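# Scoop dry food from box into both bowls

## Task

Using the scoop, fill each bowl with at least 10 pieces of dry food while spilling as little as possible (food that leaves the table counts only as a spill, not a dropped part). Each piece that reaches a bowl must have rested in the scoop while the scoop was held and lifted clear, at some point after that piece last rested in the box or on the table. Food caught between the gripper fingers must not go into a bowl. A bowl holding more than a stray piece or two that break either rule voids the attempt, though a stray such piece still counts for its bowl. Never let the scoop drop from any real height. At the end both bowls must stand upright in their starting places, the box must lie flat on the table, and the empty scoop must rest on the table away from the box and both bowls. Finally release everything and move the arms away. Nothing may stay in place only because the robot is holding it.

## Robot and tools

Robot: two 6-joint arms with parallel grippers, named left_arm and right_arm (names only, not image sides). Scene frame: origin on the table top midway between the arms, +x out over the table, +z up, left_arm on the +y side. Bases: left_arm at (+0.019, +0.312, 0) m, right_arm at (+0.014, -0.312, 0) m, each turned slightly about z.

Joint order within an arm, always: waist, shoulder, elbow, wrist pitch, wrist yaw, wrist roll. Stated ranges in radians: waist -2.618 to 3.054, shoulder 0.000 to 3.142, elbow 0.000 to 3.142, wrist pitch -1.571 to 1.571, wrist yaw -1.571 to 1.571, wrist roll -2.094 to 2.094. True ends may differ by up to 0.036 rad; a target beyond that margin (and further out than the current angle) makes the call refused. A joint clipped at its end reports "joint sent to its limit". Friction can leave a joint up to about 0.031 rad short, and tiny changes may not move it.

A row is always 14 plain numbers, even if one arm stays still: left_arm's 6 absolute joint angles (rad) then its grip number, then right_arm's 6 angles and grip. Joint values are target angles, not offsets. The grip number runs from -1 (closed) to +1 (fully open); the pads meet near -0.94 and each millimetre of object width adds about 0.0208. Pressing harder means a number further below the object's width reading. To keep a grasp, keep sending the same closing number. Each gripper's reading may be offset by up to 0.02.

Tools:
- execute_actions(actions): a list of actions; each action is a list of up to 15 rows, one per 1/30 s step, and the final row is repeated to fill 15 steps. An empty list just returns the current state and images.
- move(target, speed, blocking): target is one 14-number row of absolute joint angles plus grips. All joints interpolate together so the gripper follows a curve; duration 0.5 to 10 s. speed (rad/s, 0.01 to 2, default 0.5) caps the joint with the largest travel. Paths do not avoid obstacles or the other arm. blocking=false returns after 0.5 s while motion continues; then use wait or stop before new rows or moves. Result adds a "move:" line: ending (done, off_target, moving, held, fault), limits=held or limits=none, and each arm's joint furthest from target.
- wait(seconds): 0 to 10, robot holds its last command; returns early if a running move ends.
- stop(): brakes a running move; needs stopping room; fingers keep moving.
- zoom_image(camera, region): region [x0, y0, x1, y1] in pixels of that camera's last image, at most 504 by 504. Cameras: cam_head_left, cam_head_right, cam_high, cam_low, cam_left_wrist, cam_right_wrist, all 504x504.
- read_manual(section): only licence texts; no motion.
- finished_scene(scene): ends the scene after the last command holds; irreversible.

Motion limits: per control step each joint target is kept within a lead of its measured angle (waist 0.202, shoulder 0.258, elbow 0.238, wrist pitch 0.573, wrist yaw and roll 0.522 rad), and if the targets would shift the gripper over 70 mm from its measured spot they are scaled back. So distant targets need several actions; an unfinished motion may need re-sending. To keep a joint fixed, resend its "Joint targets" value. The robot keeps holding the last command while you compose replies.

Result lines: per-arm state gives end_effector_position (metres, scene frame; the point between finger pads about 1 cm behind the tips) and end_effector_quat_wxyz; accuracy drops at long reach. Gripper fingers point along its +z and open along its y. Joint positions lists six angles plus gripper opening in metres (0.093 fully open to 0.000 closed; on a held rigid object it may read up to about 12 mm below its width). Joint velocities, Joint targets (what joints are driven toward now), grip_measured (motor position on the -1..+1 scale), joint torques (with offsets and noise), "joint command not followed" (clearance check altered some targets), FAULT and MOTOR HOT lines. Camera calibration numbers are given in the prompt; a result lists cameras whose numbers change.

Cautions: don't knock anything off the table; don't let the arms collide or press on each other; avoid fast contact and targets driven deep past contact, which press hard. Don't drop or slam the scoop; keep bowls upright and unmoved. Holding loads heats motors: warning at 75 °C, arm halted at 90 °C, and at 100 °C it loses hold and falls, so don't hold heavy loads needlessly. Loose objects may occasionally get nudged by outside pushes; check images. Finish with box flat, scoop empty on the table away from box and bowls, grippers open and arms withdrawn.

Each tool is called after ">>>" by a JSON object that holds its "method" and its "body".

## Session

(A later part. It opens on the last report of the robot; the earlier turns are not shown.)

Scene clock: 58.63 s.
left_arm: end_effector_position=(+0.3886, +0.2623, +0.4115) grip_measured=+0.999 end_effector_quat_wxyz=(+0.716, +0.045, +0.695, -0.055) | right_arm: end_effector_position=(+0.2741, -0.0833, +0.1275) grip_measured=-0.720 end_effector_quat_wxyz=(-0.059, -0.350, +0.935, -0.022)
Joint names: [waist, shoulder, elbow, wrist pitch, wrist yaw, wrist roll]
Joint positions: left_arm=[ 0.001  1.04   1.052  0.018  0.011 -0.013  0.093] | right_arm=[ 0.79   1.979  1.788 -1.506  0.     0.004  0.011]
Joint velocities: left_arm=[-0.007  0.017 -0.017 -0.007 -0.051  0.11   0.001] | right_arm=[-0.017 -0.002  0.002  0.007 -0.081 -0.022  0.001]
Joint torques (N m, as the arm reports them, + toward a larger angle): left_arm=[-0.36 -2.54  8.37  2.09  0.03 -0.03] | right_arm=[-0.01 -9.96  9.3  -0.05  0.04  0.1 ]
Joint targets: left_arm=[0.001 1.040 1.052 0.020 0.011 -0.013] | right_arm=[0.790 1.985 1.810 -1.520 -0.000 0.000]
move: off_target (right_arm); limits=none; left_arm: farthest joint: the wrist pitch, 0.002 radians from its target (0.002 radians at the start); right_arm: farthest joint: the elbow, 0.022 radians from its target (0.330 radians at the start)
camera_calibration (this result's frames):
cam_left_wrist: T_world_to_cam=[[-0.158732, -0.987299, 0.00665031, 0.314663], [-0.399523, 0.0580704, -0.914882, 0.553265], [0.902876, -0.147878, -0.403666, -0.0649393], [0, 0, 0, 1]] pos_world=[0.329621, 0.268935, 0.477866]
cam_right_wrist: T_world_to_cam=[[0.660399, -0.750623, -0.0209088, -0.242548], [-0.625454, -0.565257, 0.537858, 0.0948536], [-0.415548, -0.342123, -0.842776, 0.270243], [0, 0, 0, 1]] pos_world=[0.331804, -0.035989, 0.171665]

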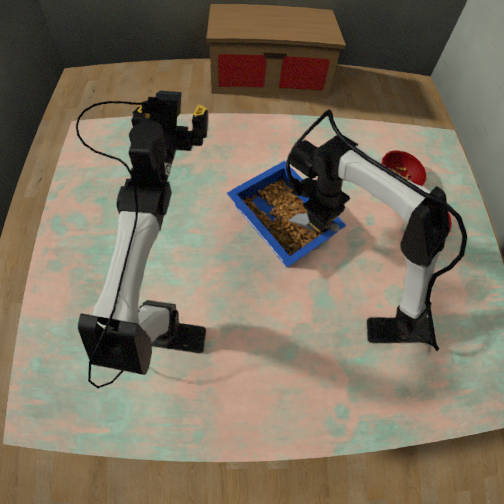

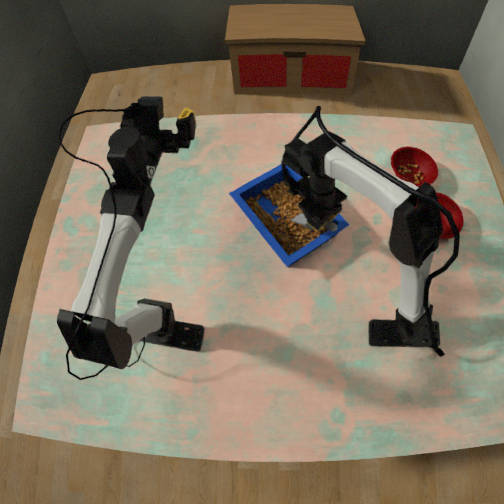

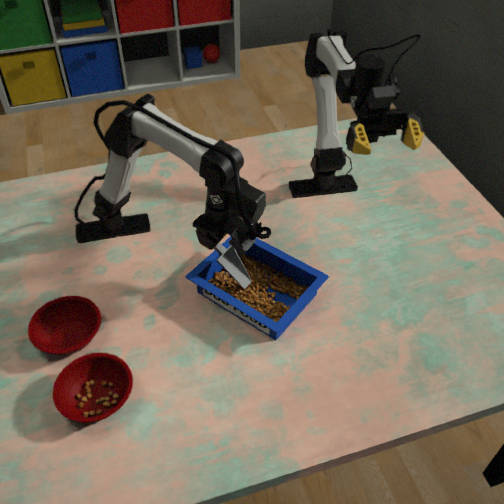

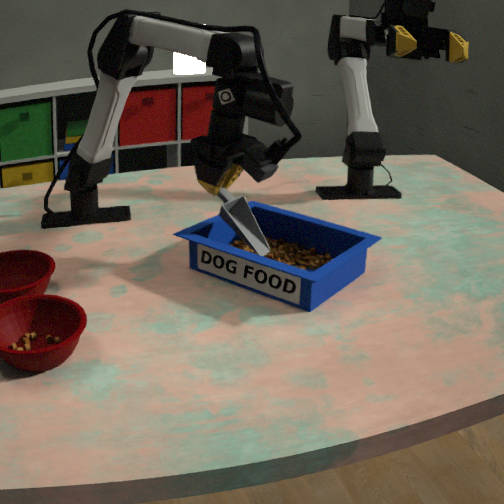

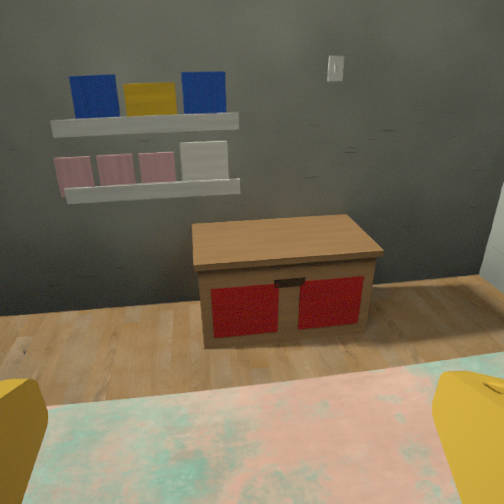

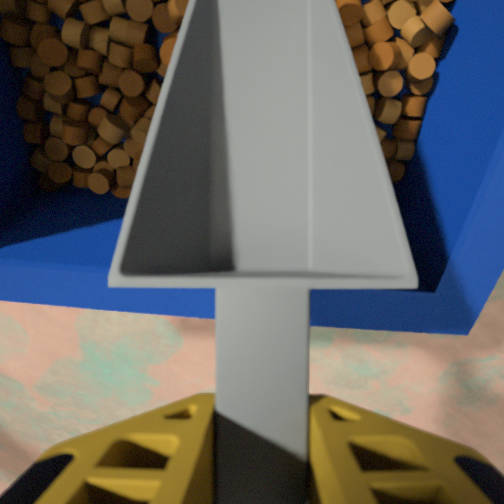

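>>> {"method": "move", "body": {"target": [0.001,1.04,1.052,0.02,0.011,-0.013,1, 0.79,2.155,1.936,-1.465,0,0,-1], "speed": 0.25}}

>>> {"method": "move", "body": {"target": [0.001,1.04,1.052,0.02,0.011,-0.013,1, 0.79,2.175,1.905,-1.33,0,0,-1], "speed": 0.25}}

>>> {"method": "move", "body": {"target": [0.001,1.04,1.052,0.02,0.011,-0.013,1, 0.79,2.005,1.558,-0.885,0,0,-1], "speed": 0.45}}

Scene clock: 60.27 s.
left_arm: end_effector_position=(+0.3886, +0.2623, +0.4115) grip_measured=+0.999 end_effector_quat_wxyz=(+0.716, +0.045, +0.695, -0.055) | right_arm: end_effector_position=(+0.3021, -0.0588, +0.1022) grip_measured=-0.720 end_effector_quat_wxyz=(-0.058, -0.350, +0.935, -0.022)
Joint names: [waist, shoulder, elbow, wrist pitch, wrist yaw, wrist roll]
Joint positions: left_arm=[ 0.001  1.04   1.052  0.018  0.011 -0.013  0.093] | right_arm=[ 0.79   2.135  1.919 -1.478  0.     0.004  0.011]
Joint velocities: left_arm=[-0.002 -0.007 -0.007  0.007 -0.022  0.037  0.   ] | right_arm=[ 0.002  0.002 -0.012  0.007 -0.037  0.007  0.001]
Joint torques (N m, as the arm reports them, + toward a larger angle): left_arm=[-0.35 -2.55  8.38  2.08  0.03 -0.03] | right_arm=[  0.03 -10.12   8.88   0.24   0.04   0.1 ]
Joint targets: left_arm=[0.001 1.040 1.052 0.020 0.011 -0.013] | right_arm=[0.790 2.155 1.936 -1.465 0.000 0.000]
move: done; limits=none; left_arm: farthest joint: the wrist pitch, 0.002 radians from its target (0.002 radians at the start); right_arm: farthest joint: the shoulder, 0.020 radians from its target (0.176 radians at the start)
camera_calibration (this result's frames):
cam_left_wrist: T_world_to_cam=[[-0.158732, -0.987299, 0.00665031, 0.314663], [-0.399523, 0.0580704, -0.914882, 0.553265], [0.902876, -0.147878, -0.403666, -0.0649393], [0, 0, 0, 1]] pos_world=[0.329621, 0.268935, 0.477866]
cam_right_wrist: T_world_to_cam=[[0.660447, -0.750581, -0.0209052, -0.243134], [-0.626685, -0.566338, 0.535283, 0.1404], [-0.413613, -0.340425, -0.844414, 0.26853], [0, 0, 0, 1]] pos_world=[0.359631, -0.0115641, 0.146514]

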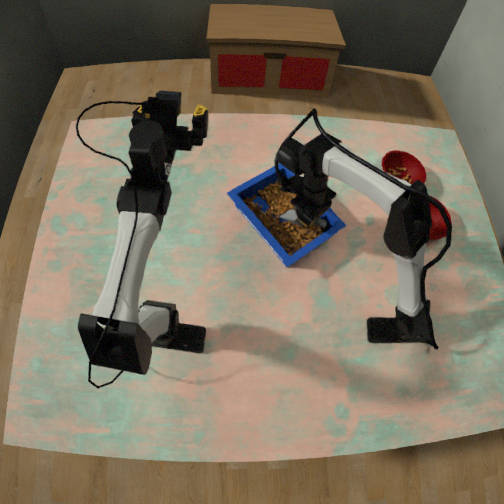

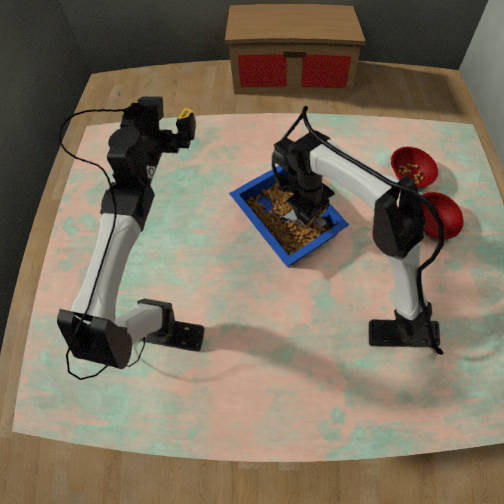

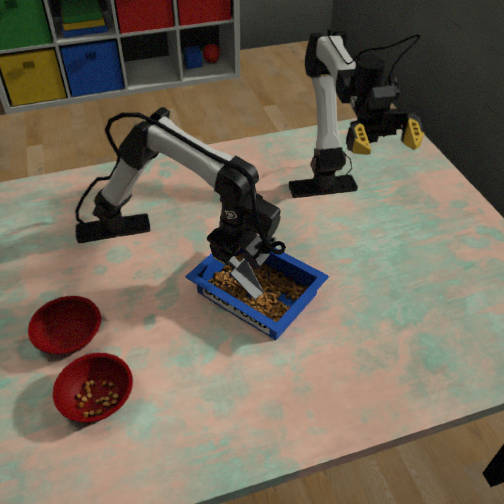

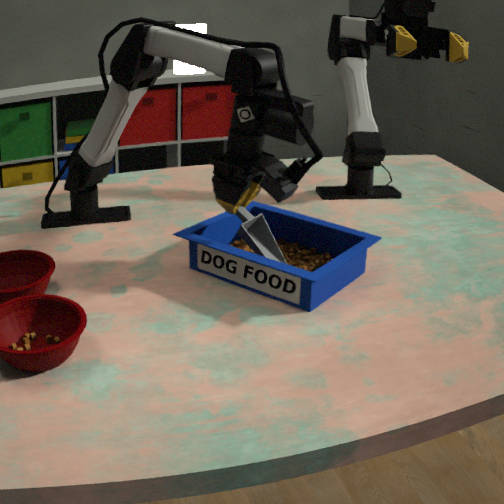

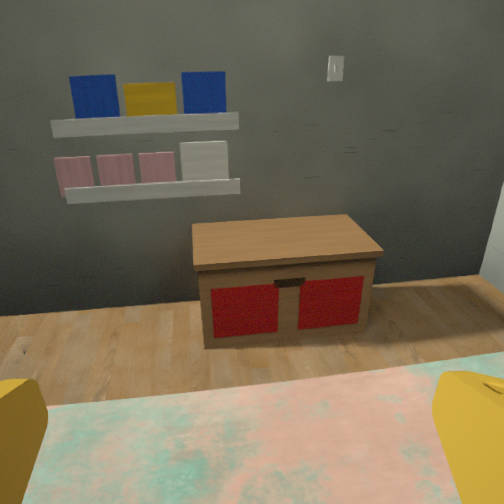

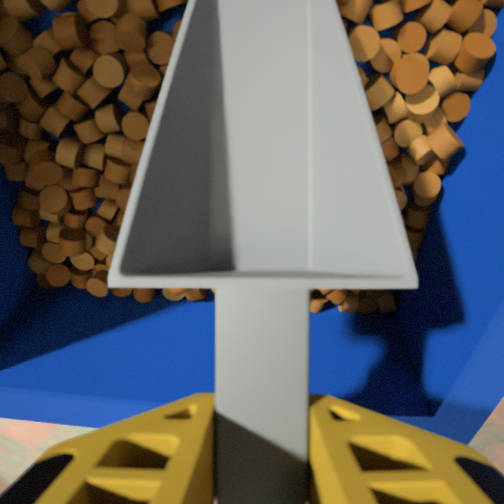

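Scene clock: 61.47 s.
left_arm: end_effector_position=(+0.3886, +0.2623, +0.4114) grip_measured=+0.999 end_effector_quat_wxyz=(+0.715, +0.045, +0.695, -0.055) | right_arm: end_effector_position=(+0.3259, -0.0379, +0.0922) grip_measured=-0.720 end_effector_quat_wxyz=(-0.005, -0.350, +0.937, -0.002)
Joint names: [waist, shoulder, elbow, wrist pitch, wrist yaw, wrist roll]
Joint positions: left_arm=[ 0.001  1.04   1.052  0.017  0.011 -0.013  0.093] | right_arm=[ 0.79   2.155  1.919 -1.346  0.     0.004  0.011]
Joint velocities: left_arm=[-0.002 -0.017 -0.017  0.007  0.051  0.022  0.   ] | right_arm=[-0.002  0.002 -0.012  0.037  0.007  0.066 -0.   ]
Joint torques (N m, as the arm reports them, + toward a larger angle): left_arm=[-0.35 -2.55  8.38  2.09  0.03 -0.03] | right_arm=[ -0.02 -10.67   6.25   0.5    0.01   0.09]
Joint targets: left_arm=[0.001 1.040 1.052 0.020 0.011 -0.013] | right_arm=[0.790 2.175 1.905 -1.330 -0.000 0.000]
move: done; limits=none; left_arm: farthest joint: the wrist pitch, 0.003 radians from its target (0.002 radians at the start); right_arm: farthest joint: the shoulder, 0.020 radians from its target (0.040 radians at the start)
camera_calibration (this result's frames):
cam_left_wrist: T_world_to_cam=[[-0.15873, -0.9873, 0.00666167, 0.314658], [-0.399869, 0.0581155, -0.914728, 0.55324], [0.902724, -0.147858, -0.404015, -0.0647815], [0, 0, 0, 1]] pos_world=[0.329649, 0.268931, 0.477796]
cam_right_wrist: T_world_to_cam=[[0.662194, -0.749048, -0.0206376, -0.243917], [-0.667596, -0.602247, 0.437738, 0.193437], [-0.340316, -0.27609, -0.898866, 0.260633], [0, 0, 0, 1]] pos_world=[0.379356, 0.00574934, 0.144565]

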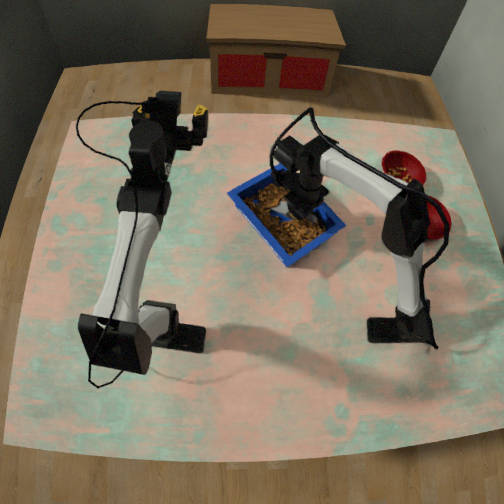

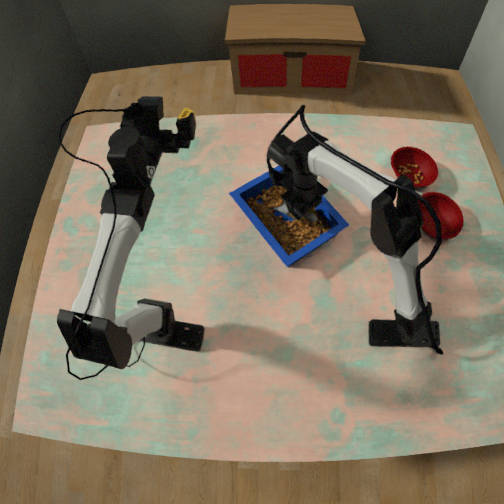

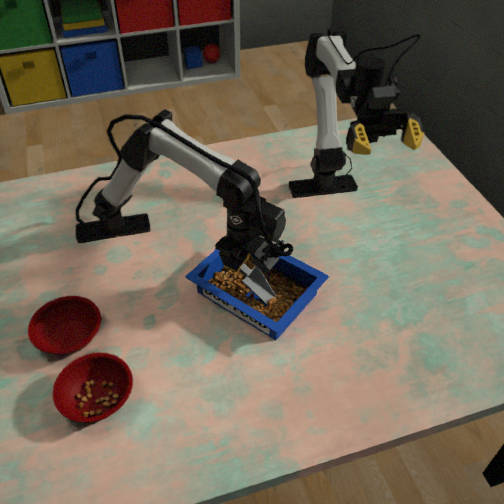

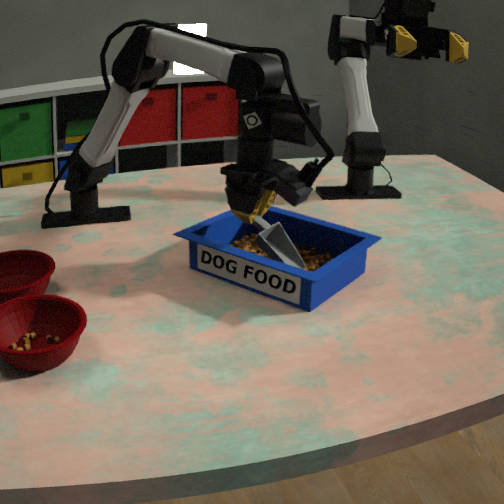

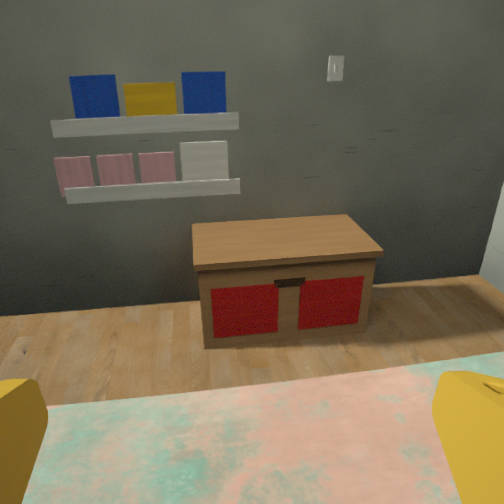

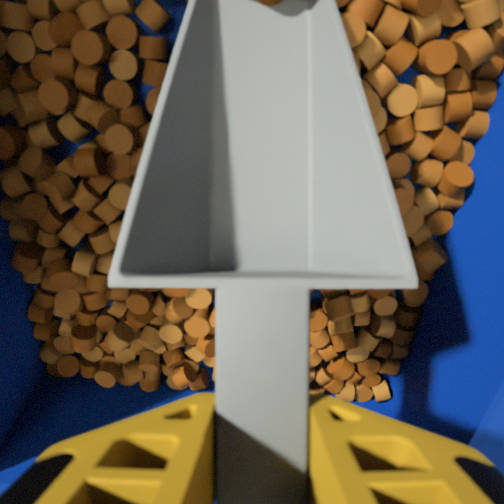

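Scene clock: 63.10 s.
left_arm: end_effector_position=(+0.3886, +0.2623, +0.4114) grip_measured=+0.999 end_effector_quat_wxyz=(+0.715, +0.045, +0.695, -0.055) | right_arm: end_effector_position=(+0.3426, -0.0232, +0.0645) grip_measured=-0.720 end_effector_quat_wxyz=(+0.109, -0.348, +0.930, +0.041)
Joint names: [waist, shoulder, elbow, wrist pitch, wrist yaw, wrist roll]
Joint positions: left_arm=[ 0.001  1.04   1.052  0.017  0.011 -0.013  0.093] | right_arm=[ 0.79   2.019  1.575 -0.894  0.     0.004  0.011]
Joint velocities: left_arm=[ 0.002 -0.012  0.007  0.066 -0.007  0.022 -0.   ] | right_arm=[ 0.007  0.012 -0.032  0.051  0.022 -0.007 -0.   ]
Joint torques (N m, as the arm reports them, + toward a larger angle): left_arm=[-0.34 -2.54  8.38  2.09  0.02 -0.03] | right_arm=[  0.   -12.7    6.42   0.89   0.03   0.08]
Joint targets: left_arm=[0.001 1.040 1.052 0.020 0.011 -0.013] | right_arm=[0.790 2.005 1.558 -0.885 -0.000 0.000]
move: done; limits=none; left_arm: farthest joint: the wrist pitch, 0.003 radians from its target (0.003 radians at the start); right_arm: farthest joint: the elbow, 0.017 radians from its target (0.361 radians at the start)
camera_calibration (this result's frames):
cam_left_wrist: T_world_to_cam=[[-0.15873, -0.9873, 0.00666167, 0.314658], [-0.399869, 0.0581155, -0.914728, 0.55324], [0.902724, -0.147858, -0.404015, -0.0647815], [0, 0, 0, 1]] pos_world=[0.329649, 0.268931, 0.477796]
cam_right_wrist: T_world_to_cam=[[0.665869, -0.745822, -0.0191635, -0.245848], [-0.727143, -0.654513, 0.207067, 0.259674], [-0.166978, -0.123945, -0.978139, 0.194732], [0, 0, 0, 1]] pos_world=[0.385039, 0.0107372, 0.131994]

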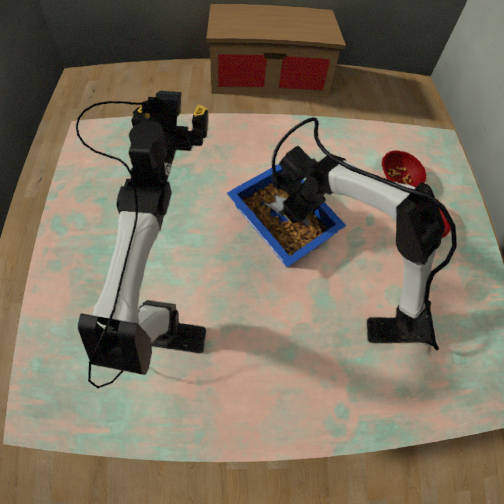

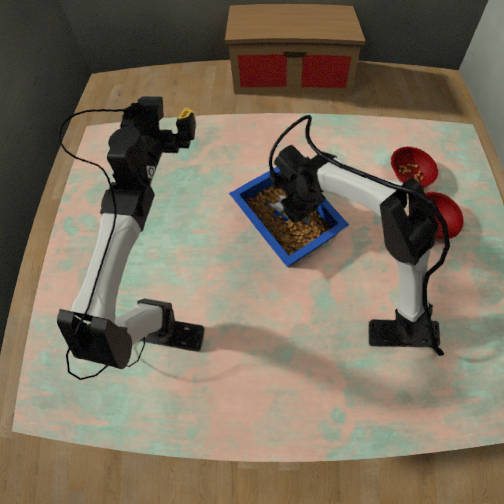

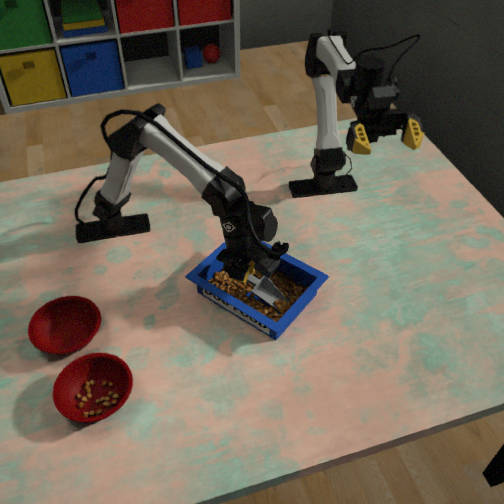

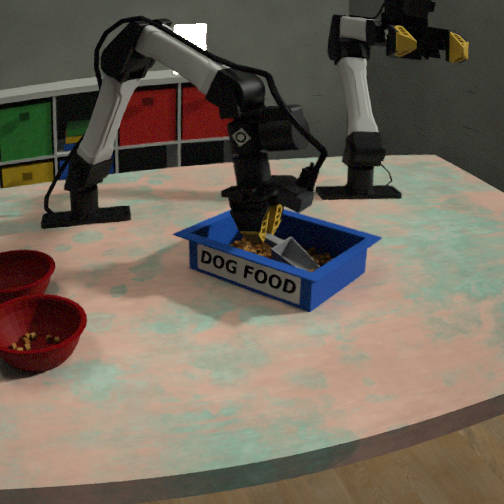

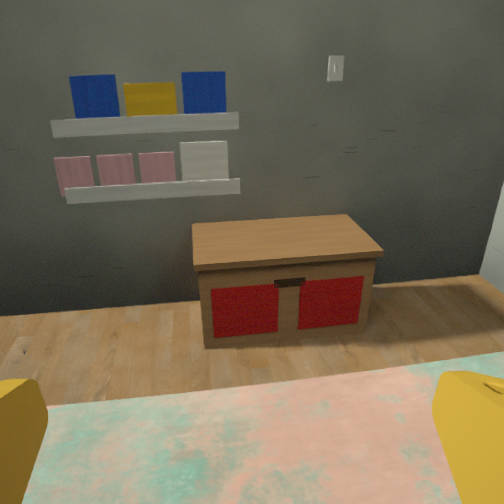

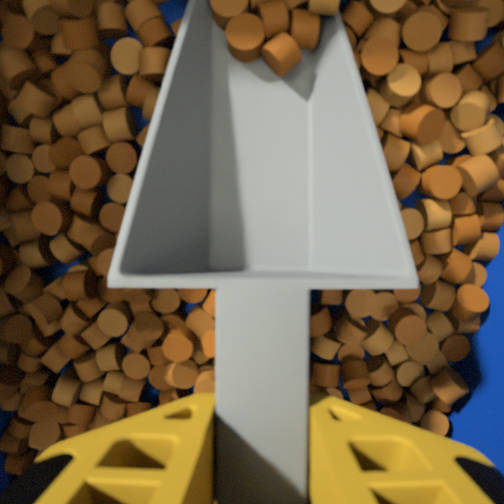

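>>> {"method": "move", "body": {"target": [0.001,1.04,1.052,0.02,0.011,-0.013,1, 0.79,1.918,1.32,-0.55,0,0,-1], "speed": 0.4}}

>>> {"method": "move", "body": {"target": [0.001,1.04,1.052,0.02,0.011,-0.013,1, 0.79,1.675,0.855,0.06,0,0,-1], "speed": 0.5}}

>>> {"method": "move", "body": {"target": [0.001,1.04,1.052,0.02,0.011,-0.013,1, 0.79,1.42,0.615,0.36,0,0,-1], "speed": 0.4}}

Scene clock: 64.97 s.
left_arm: end_effector_position=(+0.3886, +0.2623, +0.4114) grip_measured=+0.999 end_effector_quat_wxyz=(+0.715, +0.045, +0.695, -0.055) | right_arm: end_effector_position=(+0.3477, -0.0187, +0.0452) grip_measured=-0.720 end_effector_quat_wxyz=(+0.184, -0.344, +0.918, +0.069)
Joint names: [waist, shoulder, elbow, wrist pitch, wrist yaw, wrist roll]
Joint positions: left_arm=[ 0.001  1.04   1.052  0.017  0.011 -0.013  0.093] | right_arm=[ 0.79   1.941  1.333 -0.568  0.     0.004  0.011]
Joint velocities: left_arm=[ 0.002  0.002 -0.017 -0.081 -0.037  0.022 -0.001] | right_arm=[-0.012  0.007  0.007  0.081 -0.037 -0.037  0.001]
Joint torques (N m, as the arm reports them, + toward a larger angle): left_arm=[-0.37 -2.55  8.39  2.09  0.03 -0.03] | right_arm=[  0.02 -12.67   6.74   1.29   0.01   0.11]
Joint targets: left_arm=[0.001 1.040 1.052 0.020 0.011 -0.013] | right_arm=[0.790 1.918 1.320 -0.550 0.000 0.000]
move: off_target (right_arm); limits=none; left_arm: farthest joint: the wrist pitch, 0.003 radians from its target (0.003 radians at the start); right_arm: farthest joint: the shoulder, 0.023 radians from its target (0.101 radians at the start)
camera_calibration (this result's frames):
cam_left_wrist: T_world_to_cam=[[-0.15873, -0.9873, 0.00666167, 0.314658], [-0.399869, 0.0581155, -0.914728, 0.55324], [0.902724, -0.147858, -0.404015, -0.0647815], [0, 0, 0, 1]] pos_world=[0.329649, 0.268931, 0.477796]
cam_right_wrist: T_world_to_cam=[[0.668111, -0.743855, -0.0175492, -0.247089], [-0.742621, -0.668099, 0.0464446, 0.282677], [-0.0462726, -0.0179977, -0.998767, 0.138282], [0, 0, 0, 1]] pos_world=[0.381404, 0.00754686, 0.120646]

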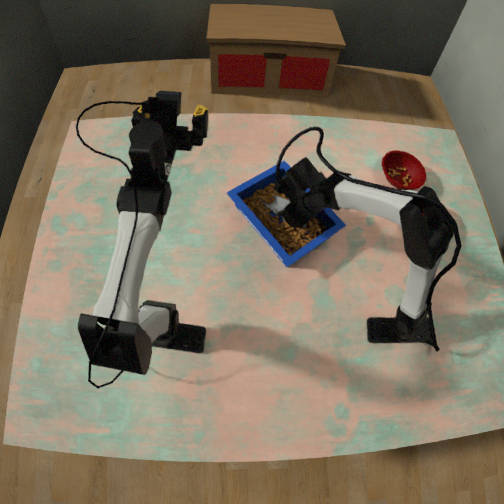

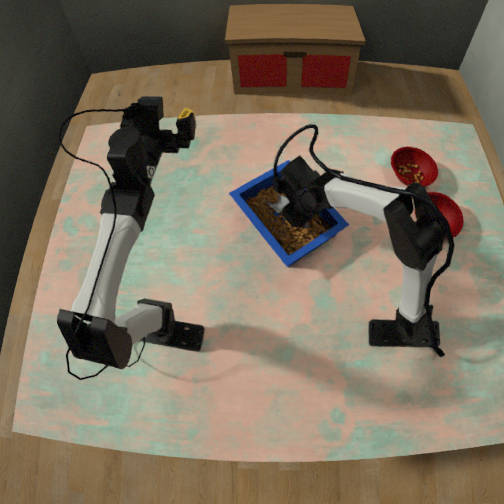

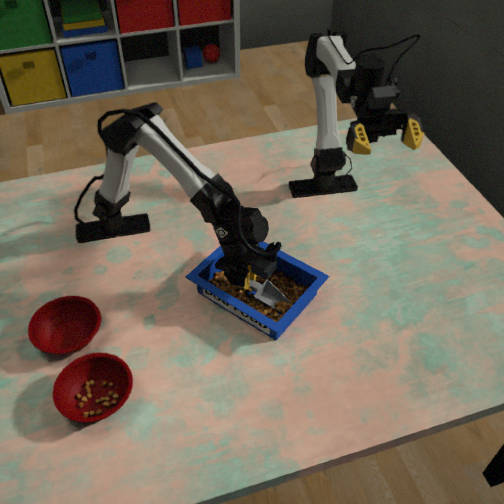

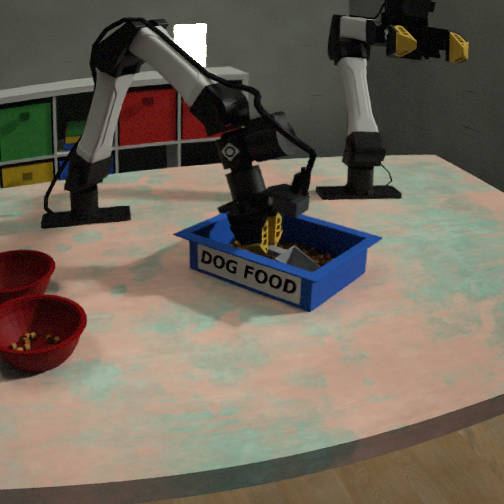

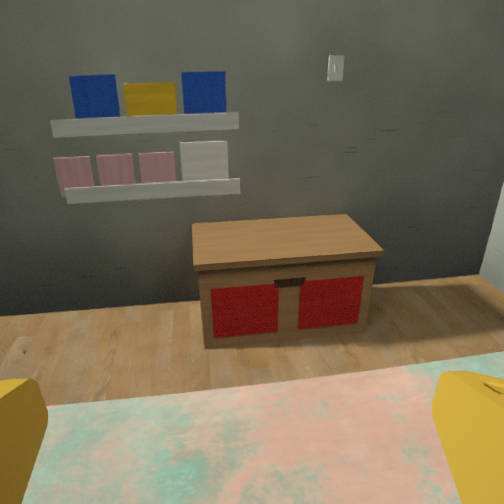

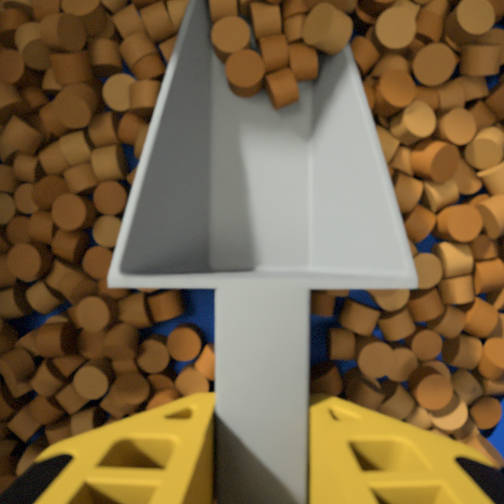

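Scene clock: 66.97 s.
left_arm: end_effector_position=(+0.3886, +0.2623, +0.4114) grip_measured=+0.999 end_effector_quat_wxyz=(+0.715, +0.045, +0.695, -0.055) | right_arm: end_effector_position=(+0.3369, -0.0283, +0.0555) grip_measured=-0.720 end_effector_quat_wxyz=(+0.345, -0.326, +0.871, +0.130)
Joint names: [waist, shoulder, elbow, wrist pitch, wrist yaw, wrist roll]
Joint positions: left_arm=[ 0.001  1.04   1.052  0.017  0.011 -0.013  0.093] | right_arm=[0.79  1.707 0.864 0.027 0.    0.004 0.011]
Joint velocities: left_arm=[ 0.017 -0.007 -0.017 -0.037  0.066 -0.037 -0.001] | right_arm=[ 0.012  0.002 -0.012  0.022  0.051 -0.066  0.001]
Joint torques (N m, as the arm reports them, + toward a larger angle): left_arm=[-0.35 -2.55  8.39  2.09  0.02 -0.03] | right_arm=[  0.12 -10.96   7.01   2.02   0.02   0.07]
Joint targets: left_arm=[0.001 1.040 1.052 0.020 0.011 -0.013] | right_arm=[0.790 1.675 0.855 0.060 -0.000 -0.000]
move: off_target (right_arm); limits=none; left_arm: farthest joint: the wrist pitch, 0.003 radians from its target (0.003 radians at the start); right_arm: farthest joint: the wrist pitch, 0.033 radians from its target (0.628 radians at the start)
camera_calibration (this result's frames):
cam_left_wrist: T_world_to_cam=[[-0.15873, -0.9873, 0.00666167, 0.314658], [-0.399869, 0.0581155, -0.914728, 0.55324], [0.902724, -0.147858, -0.404015, -0.0647815], [0, 0, 0, 1]] pos_world=[0.329649, 0.268931, 0.477796]
cam_right_wrist: T_world_to_cam=[[0.672204, -0.740262, -0.0124035, -0.248307], [-0.706858, -0.636709, -0.308145, 0.27632], [0.220211, 0.215904, -0.951259, 0.0620737], [0, 0, 0, 1]] pos_world=[0.348563, -0.0212792, 0.141115]

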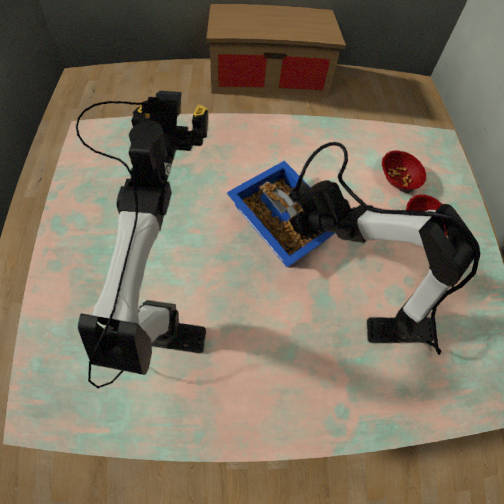

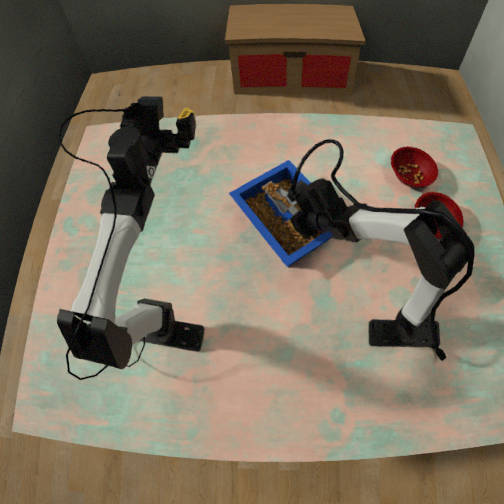

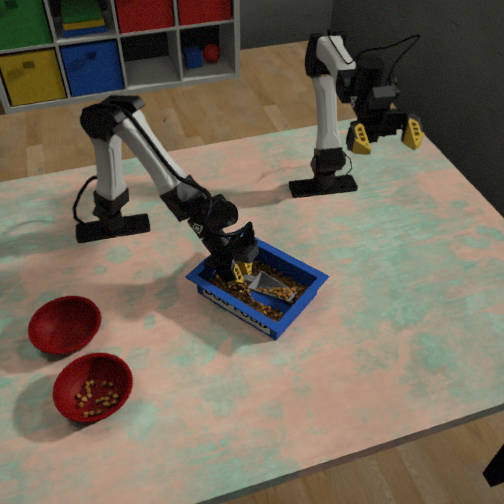

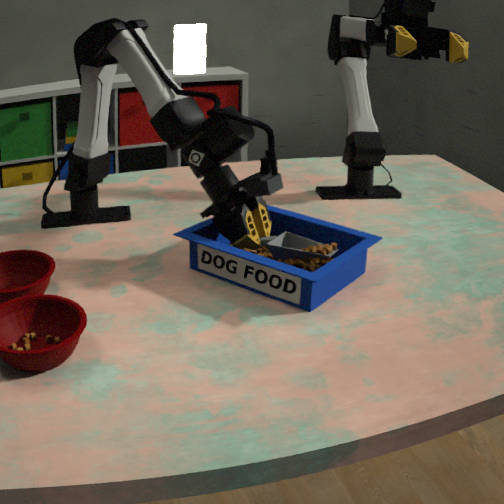

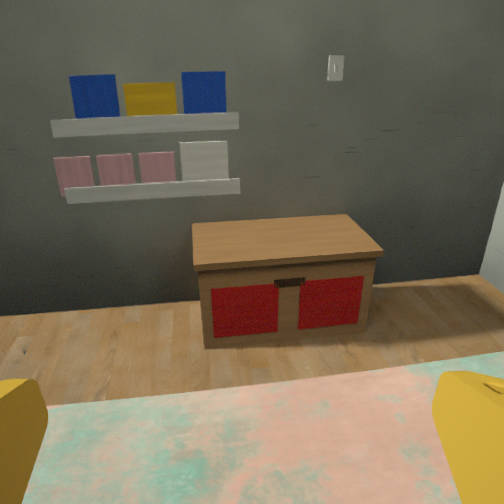

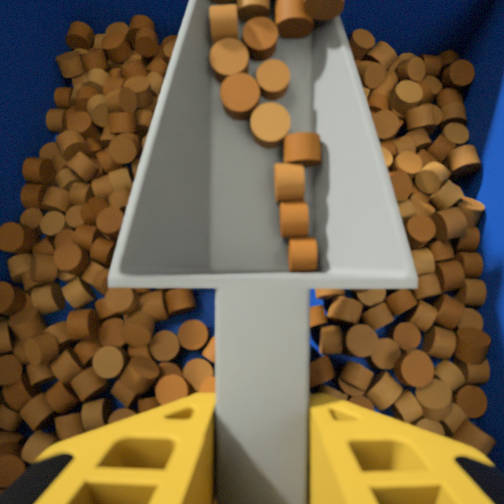

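Scene clock: 68.50 s.
left_arm: end_effector_position=(+0.3886, +0.2623, +0.4114) grip_measured=+0.999 end_effector_quat_wxyz=(+0.715, +0.045, +0.695, -0.055) | right_arm: end_effector_position=(+0.3228, -0.0406, +0.1204) grip_measured=-0.720 end_effector_quat_wxyz=(+0.477, -0.301, +0.806, +0.181)
Joint names: [waist, shoulder, elbow, wrist pitch, wrist yaw, wrist roll]
Joint positions: left_arm=[ 0.001  1.04   1.052  0.017  0.011 -0.013  0.093] | right_arm=[0.79  1.448 0.625 0.323 0.    0.004 0.011]
Joint velocities: left_arm=[-0.012 -0.007  0.002  0.022  0.007  0.007 -0.001] | right_arm=[ 0.012 -0.017 -0.007  0.022 -0.051  0.022 -0.001]
Joint torques (N m, as the arm reports them, + toward a larger angle): left_arm=[-0.36 -2.54  8.38  2.09  0.02 -0.03] | right_arm=[ 0.   -8.25  7.39  2.37  0.02  0.11]
Joint targets: left_arm=[0.001 1.040 1.052 0.020 0.011 -0.013] | right_arm=[0.790 1.420 0.615 0.360 -0.000 0.000]
move: off_target (right_arm); limits=none; left_arm: farthest joint: the wrist pitch, 0.003 radians from its target (0.003 radians at the start); right_arm: farthest joint: the wrist pitch, 0.037 radians from its target (0.333 radians at the start)
camera_calibration (this result's frames):
cam_left_wrist: T_world_to_cam=[[-0.158727, -0.9873, 0.00667302, 0.314653], [-0.400215, 0.0581606, -0.914574, 0.553216], [0.902571, -0.147838, -0.404364, -0.0646238], [0, 0, 0, 1]] pos_world=[0.329677, 0.268928, 0.477726]
cam_right_wrist: T_world_to_cam=[[0.674473, -0.738271, -0.0065486, -0.248542], [-0.599551, -0.542521, -0.588396, 0.281428], [0.430843, 0.400783, -0.808546, 0.0519561], [0, 0, 0, 1]] pos_world=[0.31398, -0.0516338, 0.205972]

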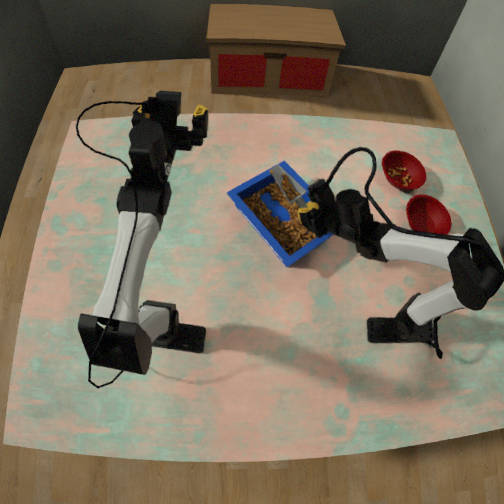

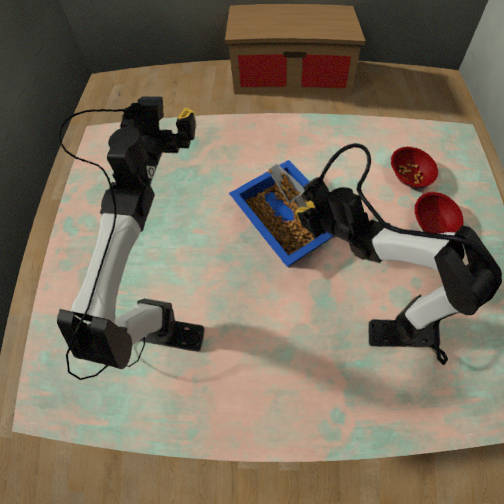

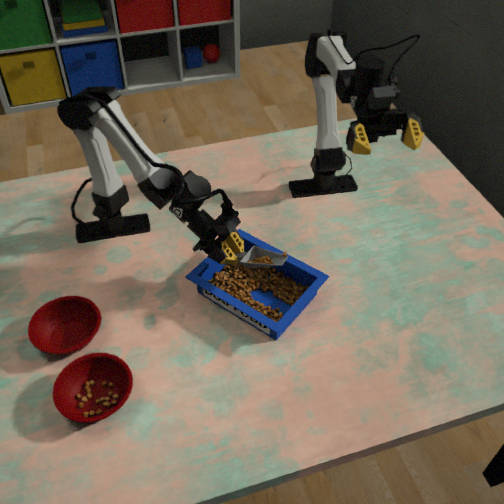

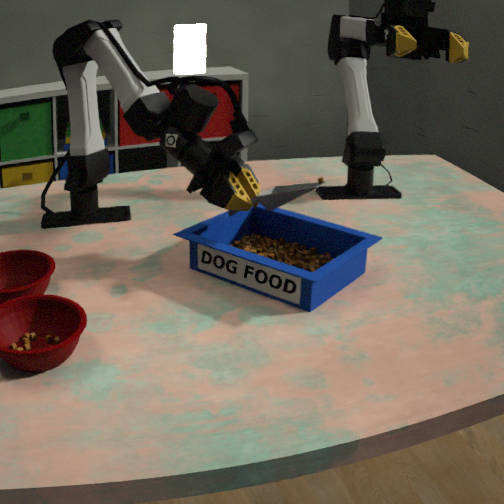

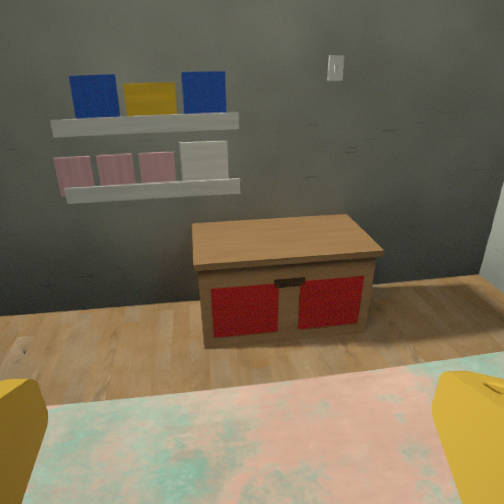

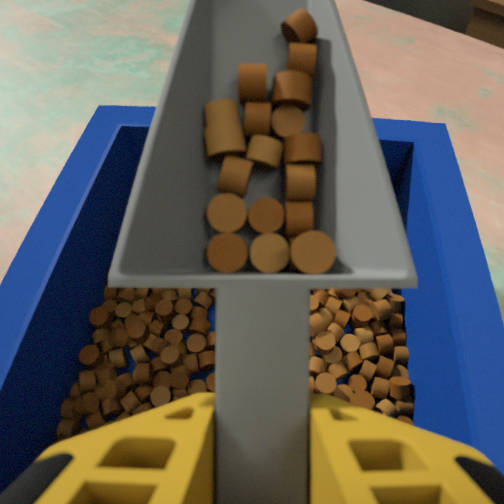

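>>> {"method": "execute_actions", "body": {"actions": []}}

Scene clock: 70.57 s.
left_arm: end_effector_position=(+0.3886, +0.2623, +0.4114) grip_measured=+0.999 end_effector_quat_wxyz=(+0.715, +0.045, +0.695, -0.055) | right_arm: end_effector_position=(+0.3228, -0.0406, +0.1205) grip_measured=-0.720 end_effector_quat_wxyz=(+0.477, -0.301, +0.805, +0.181)
Joint names: [waist, shoulder, elbow, wrist pitch, wrist yaw, wrist roll]
Joint positions: left_arm=[ 0.001  1.04   1.052  0.017  0.011 -0.013  0.093] | right_arm=[0.79  1.448 0.625 0.323 0.    0.004 0.011]
Joint velocities: left_arm=[-0.007  0.007 -0.012 -0.022 -0.051  0.066  0.   ] | right_arm=[-0.017  0.002 -0.007  0.007  0.007 -0.007  0.001]
Joint torques (N m, as the arm reports them, + toward a larger angle): left_arm=[-0.35 -2.55  8.38  2.09  0.02 -0.03] | right_arm=[-0.05 -8.28  7.4   2.39  0.03  0.06]
Joint targets: left_arm=[0.001 1.040 1.052 0.020 0.011 -0.013] | right_arm=[0.790 1.420 0.615 0.360 -0.000 -0.000]
camera_calibration (this result's frames):
cam_left_wrist: T_world_to_cam=[[-0.158727, -0.9873, 0.00667302, 0.314653], [-0.400215, 0.0581606, -0.914574, 0.553216], [0.902571, -0.147838, -0.404364, -0.0646238], [0, 0, 0, 1]] pos_world=[0.329677, 0.268928, 0.477726]
cam_right_wrist: T_world_to_cam=[[0.674475, -0.738269, -0.00654101, -0.248543], [-0.599382, -0.542373, -0.588705, 0.2815], [0.431075, 0.400987, -0.808322, 0.051902], [0, 0, 0, 1]] pos_world=[0.313989, -0.0516261, 0.206048]

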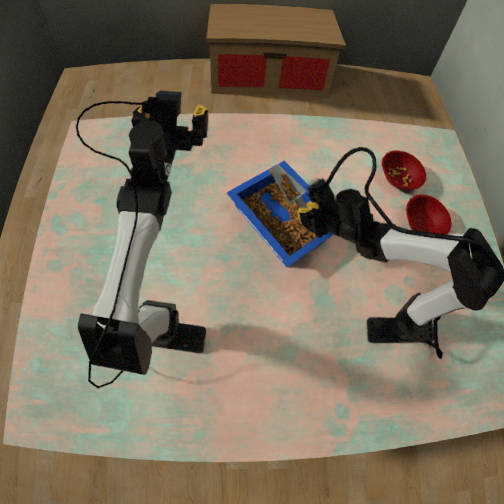

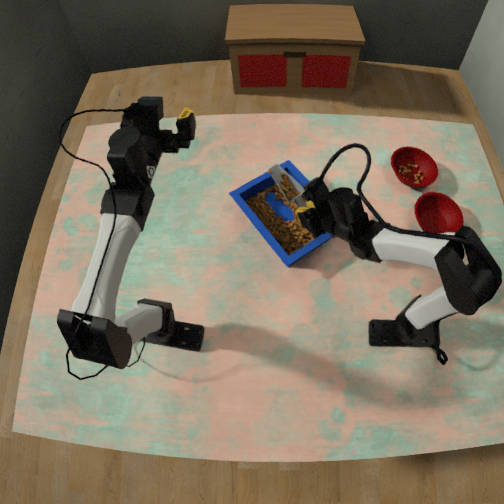

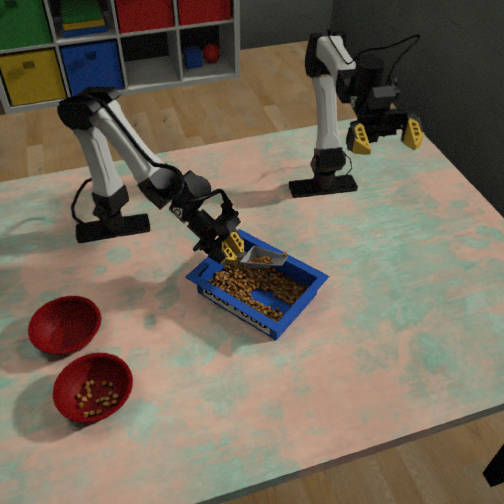

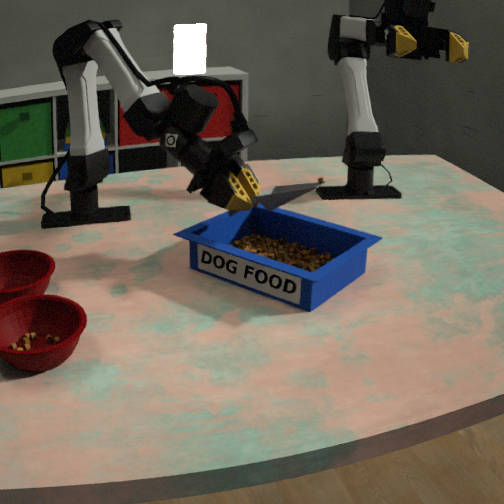

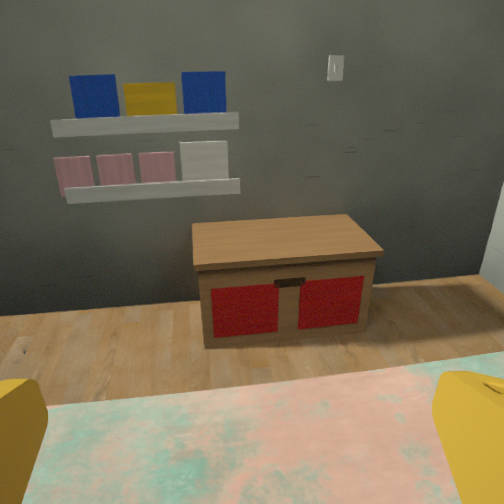

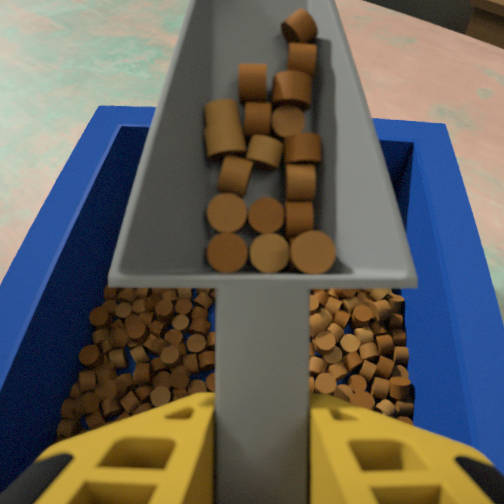

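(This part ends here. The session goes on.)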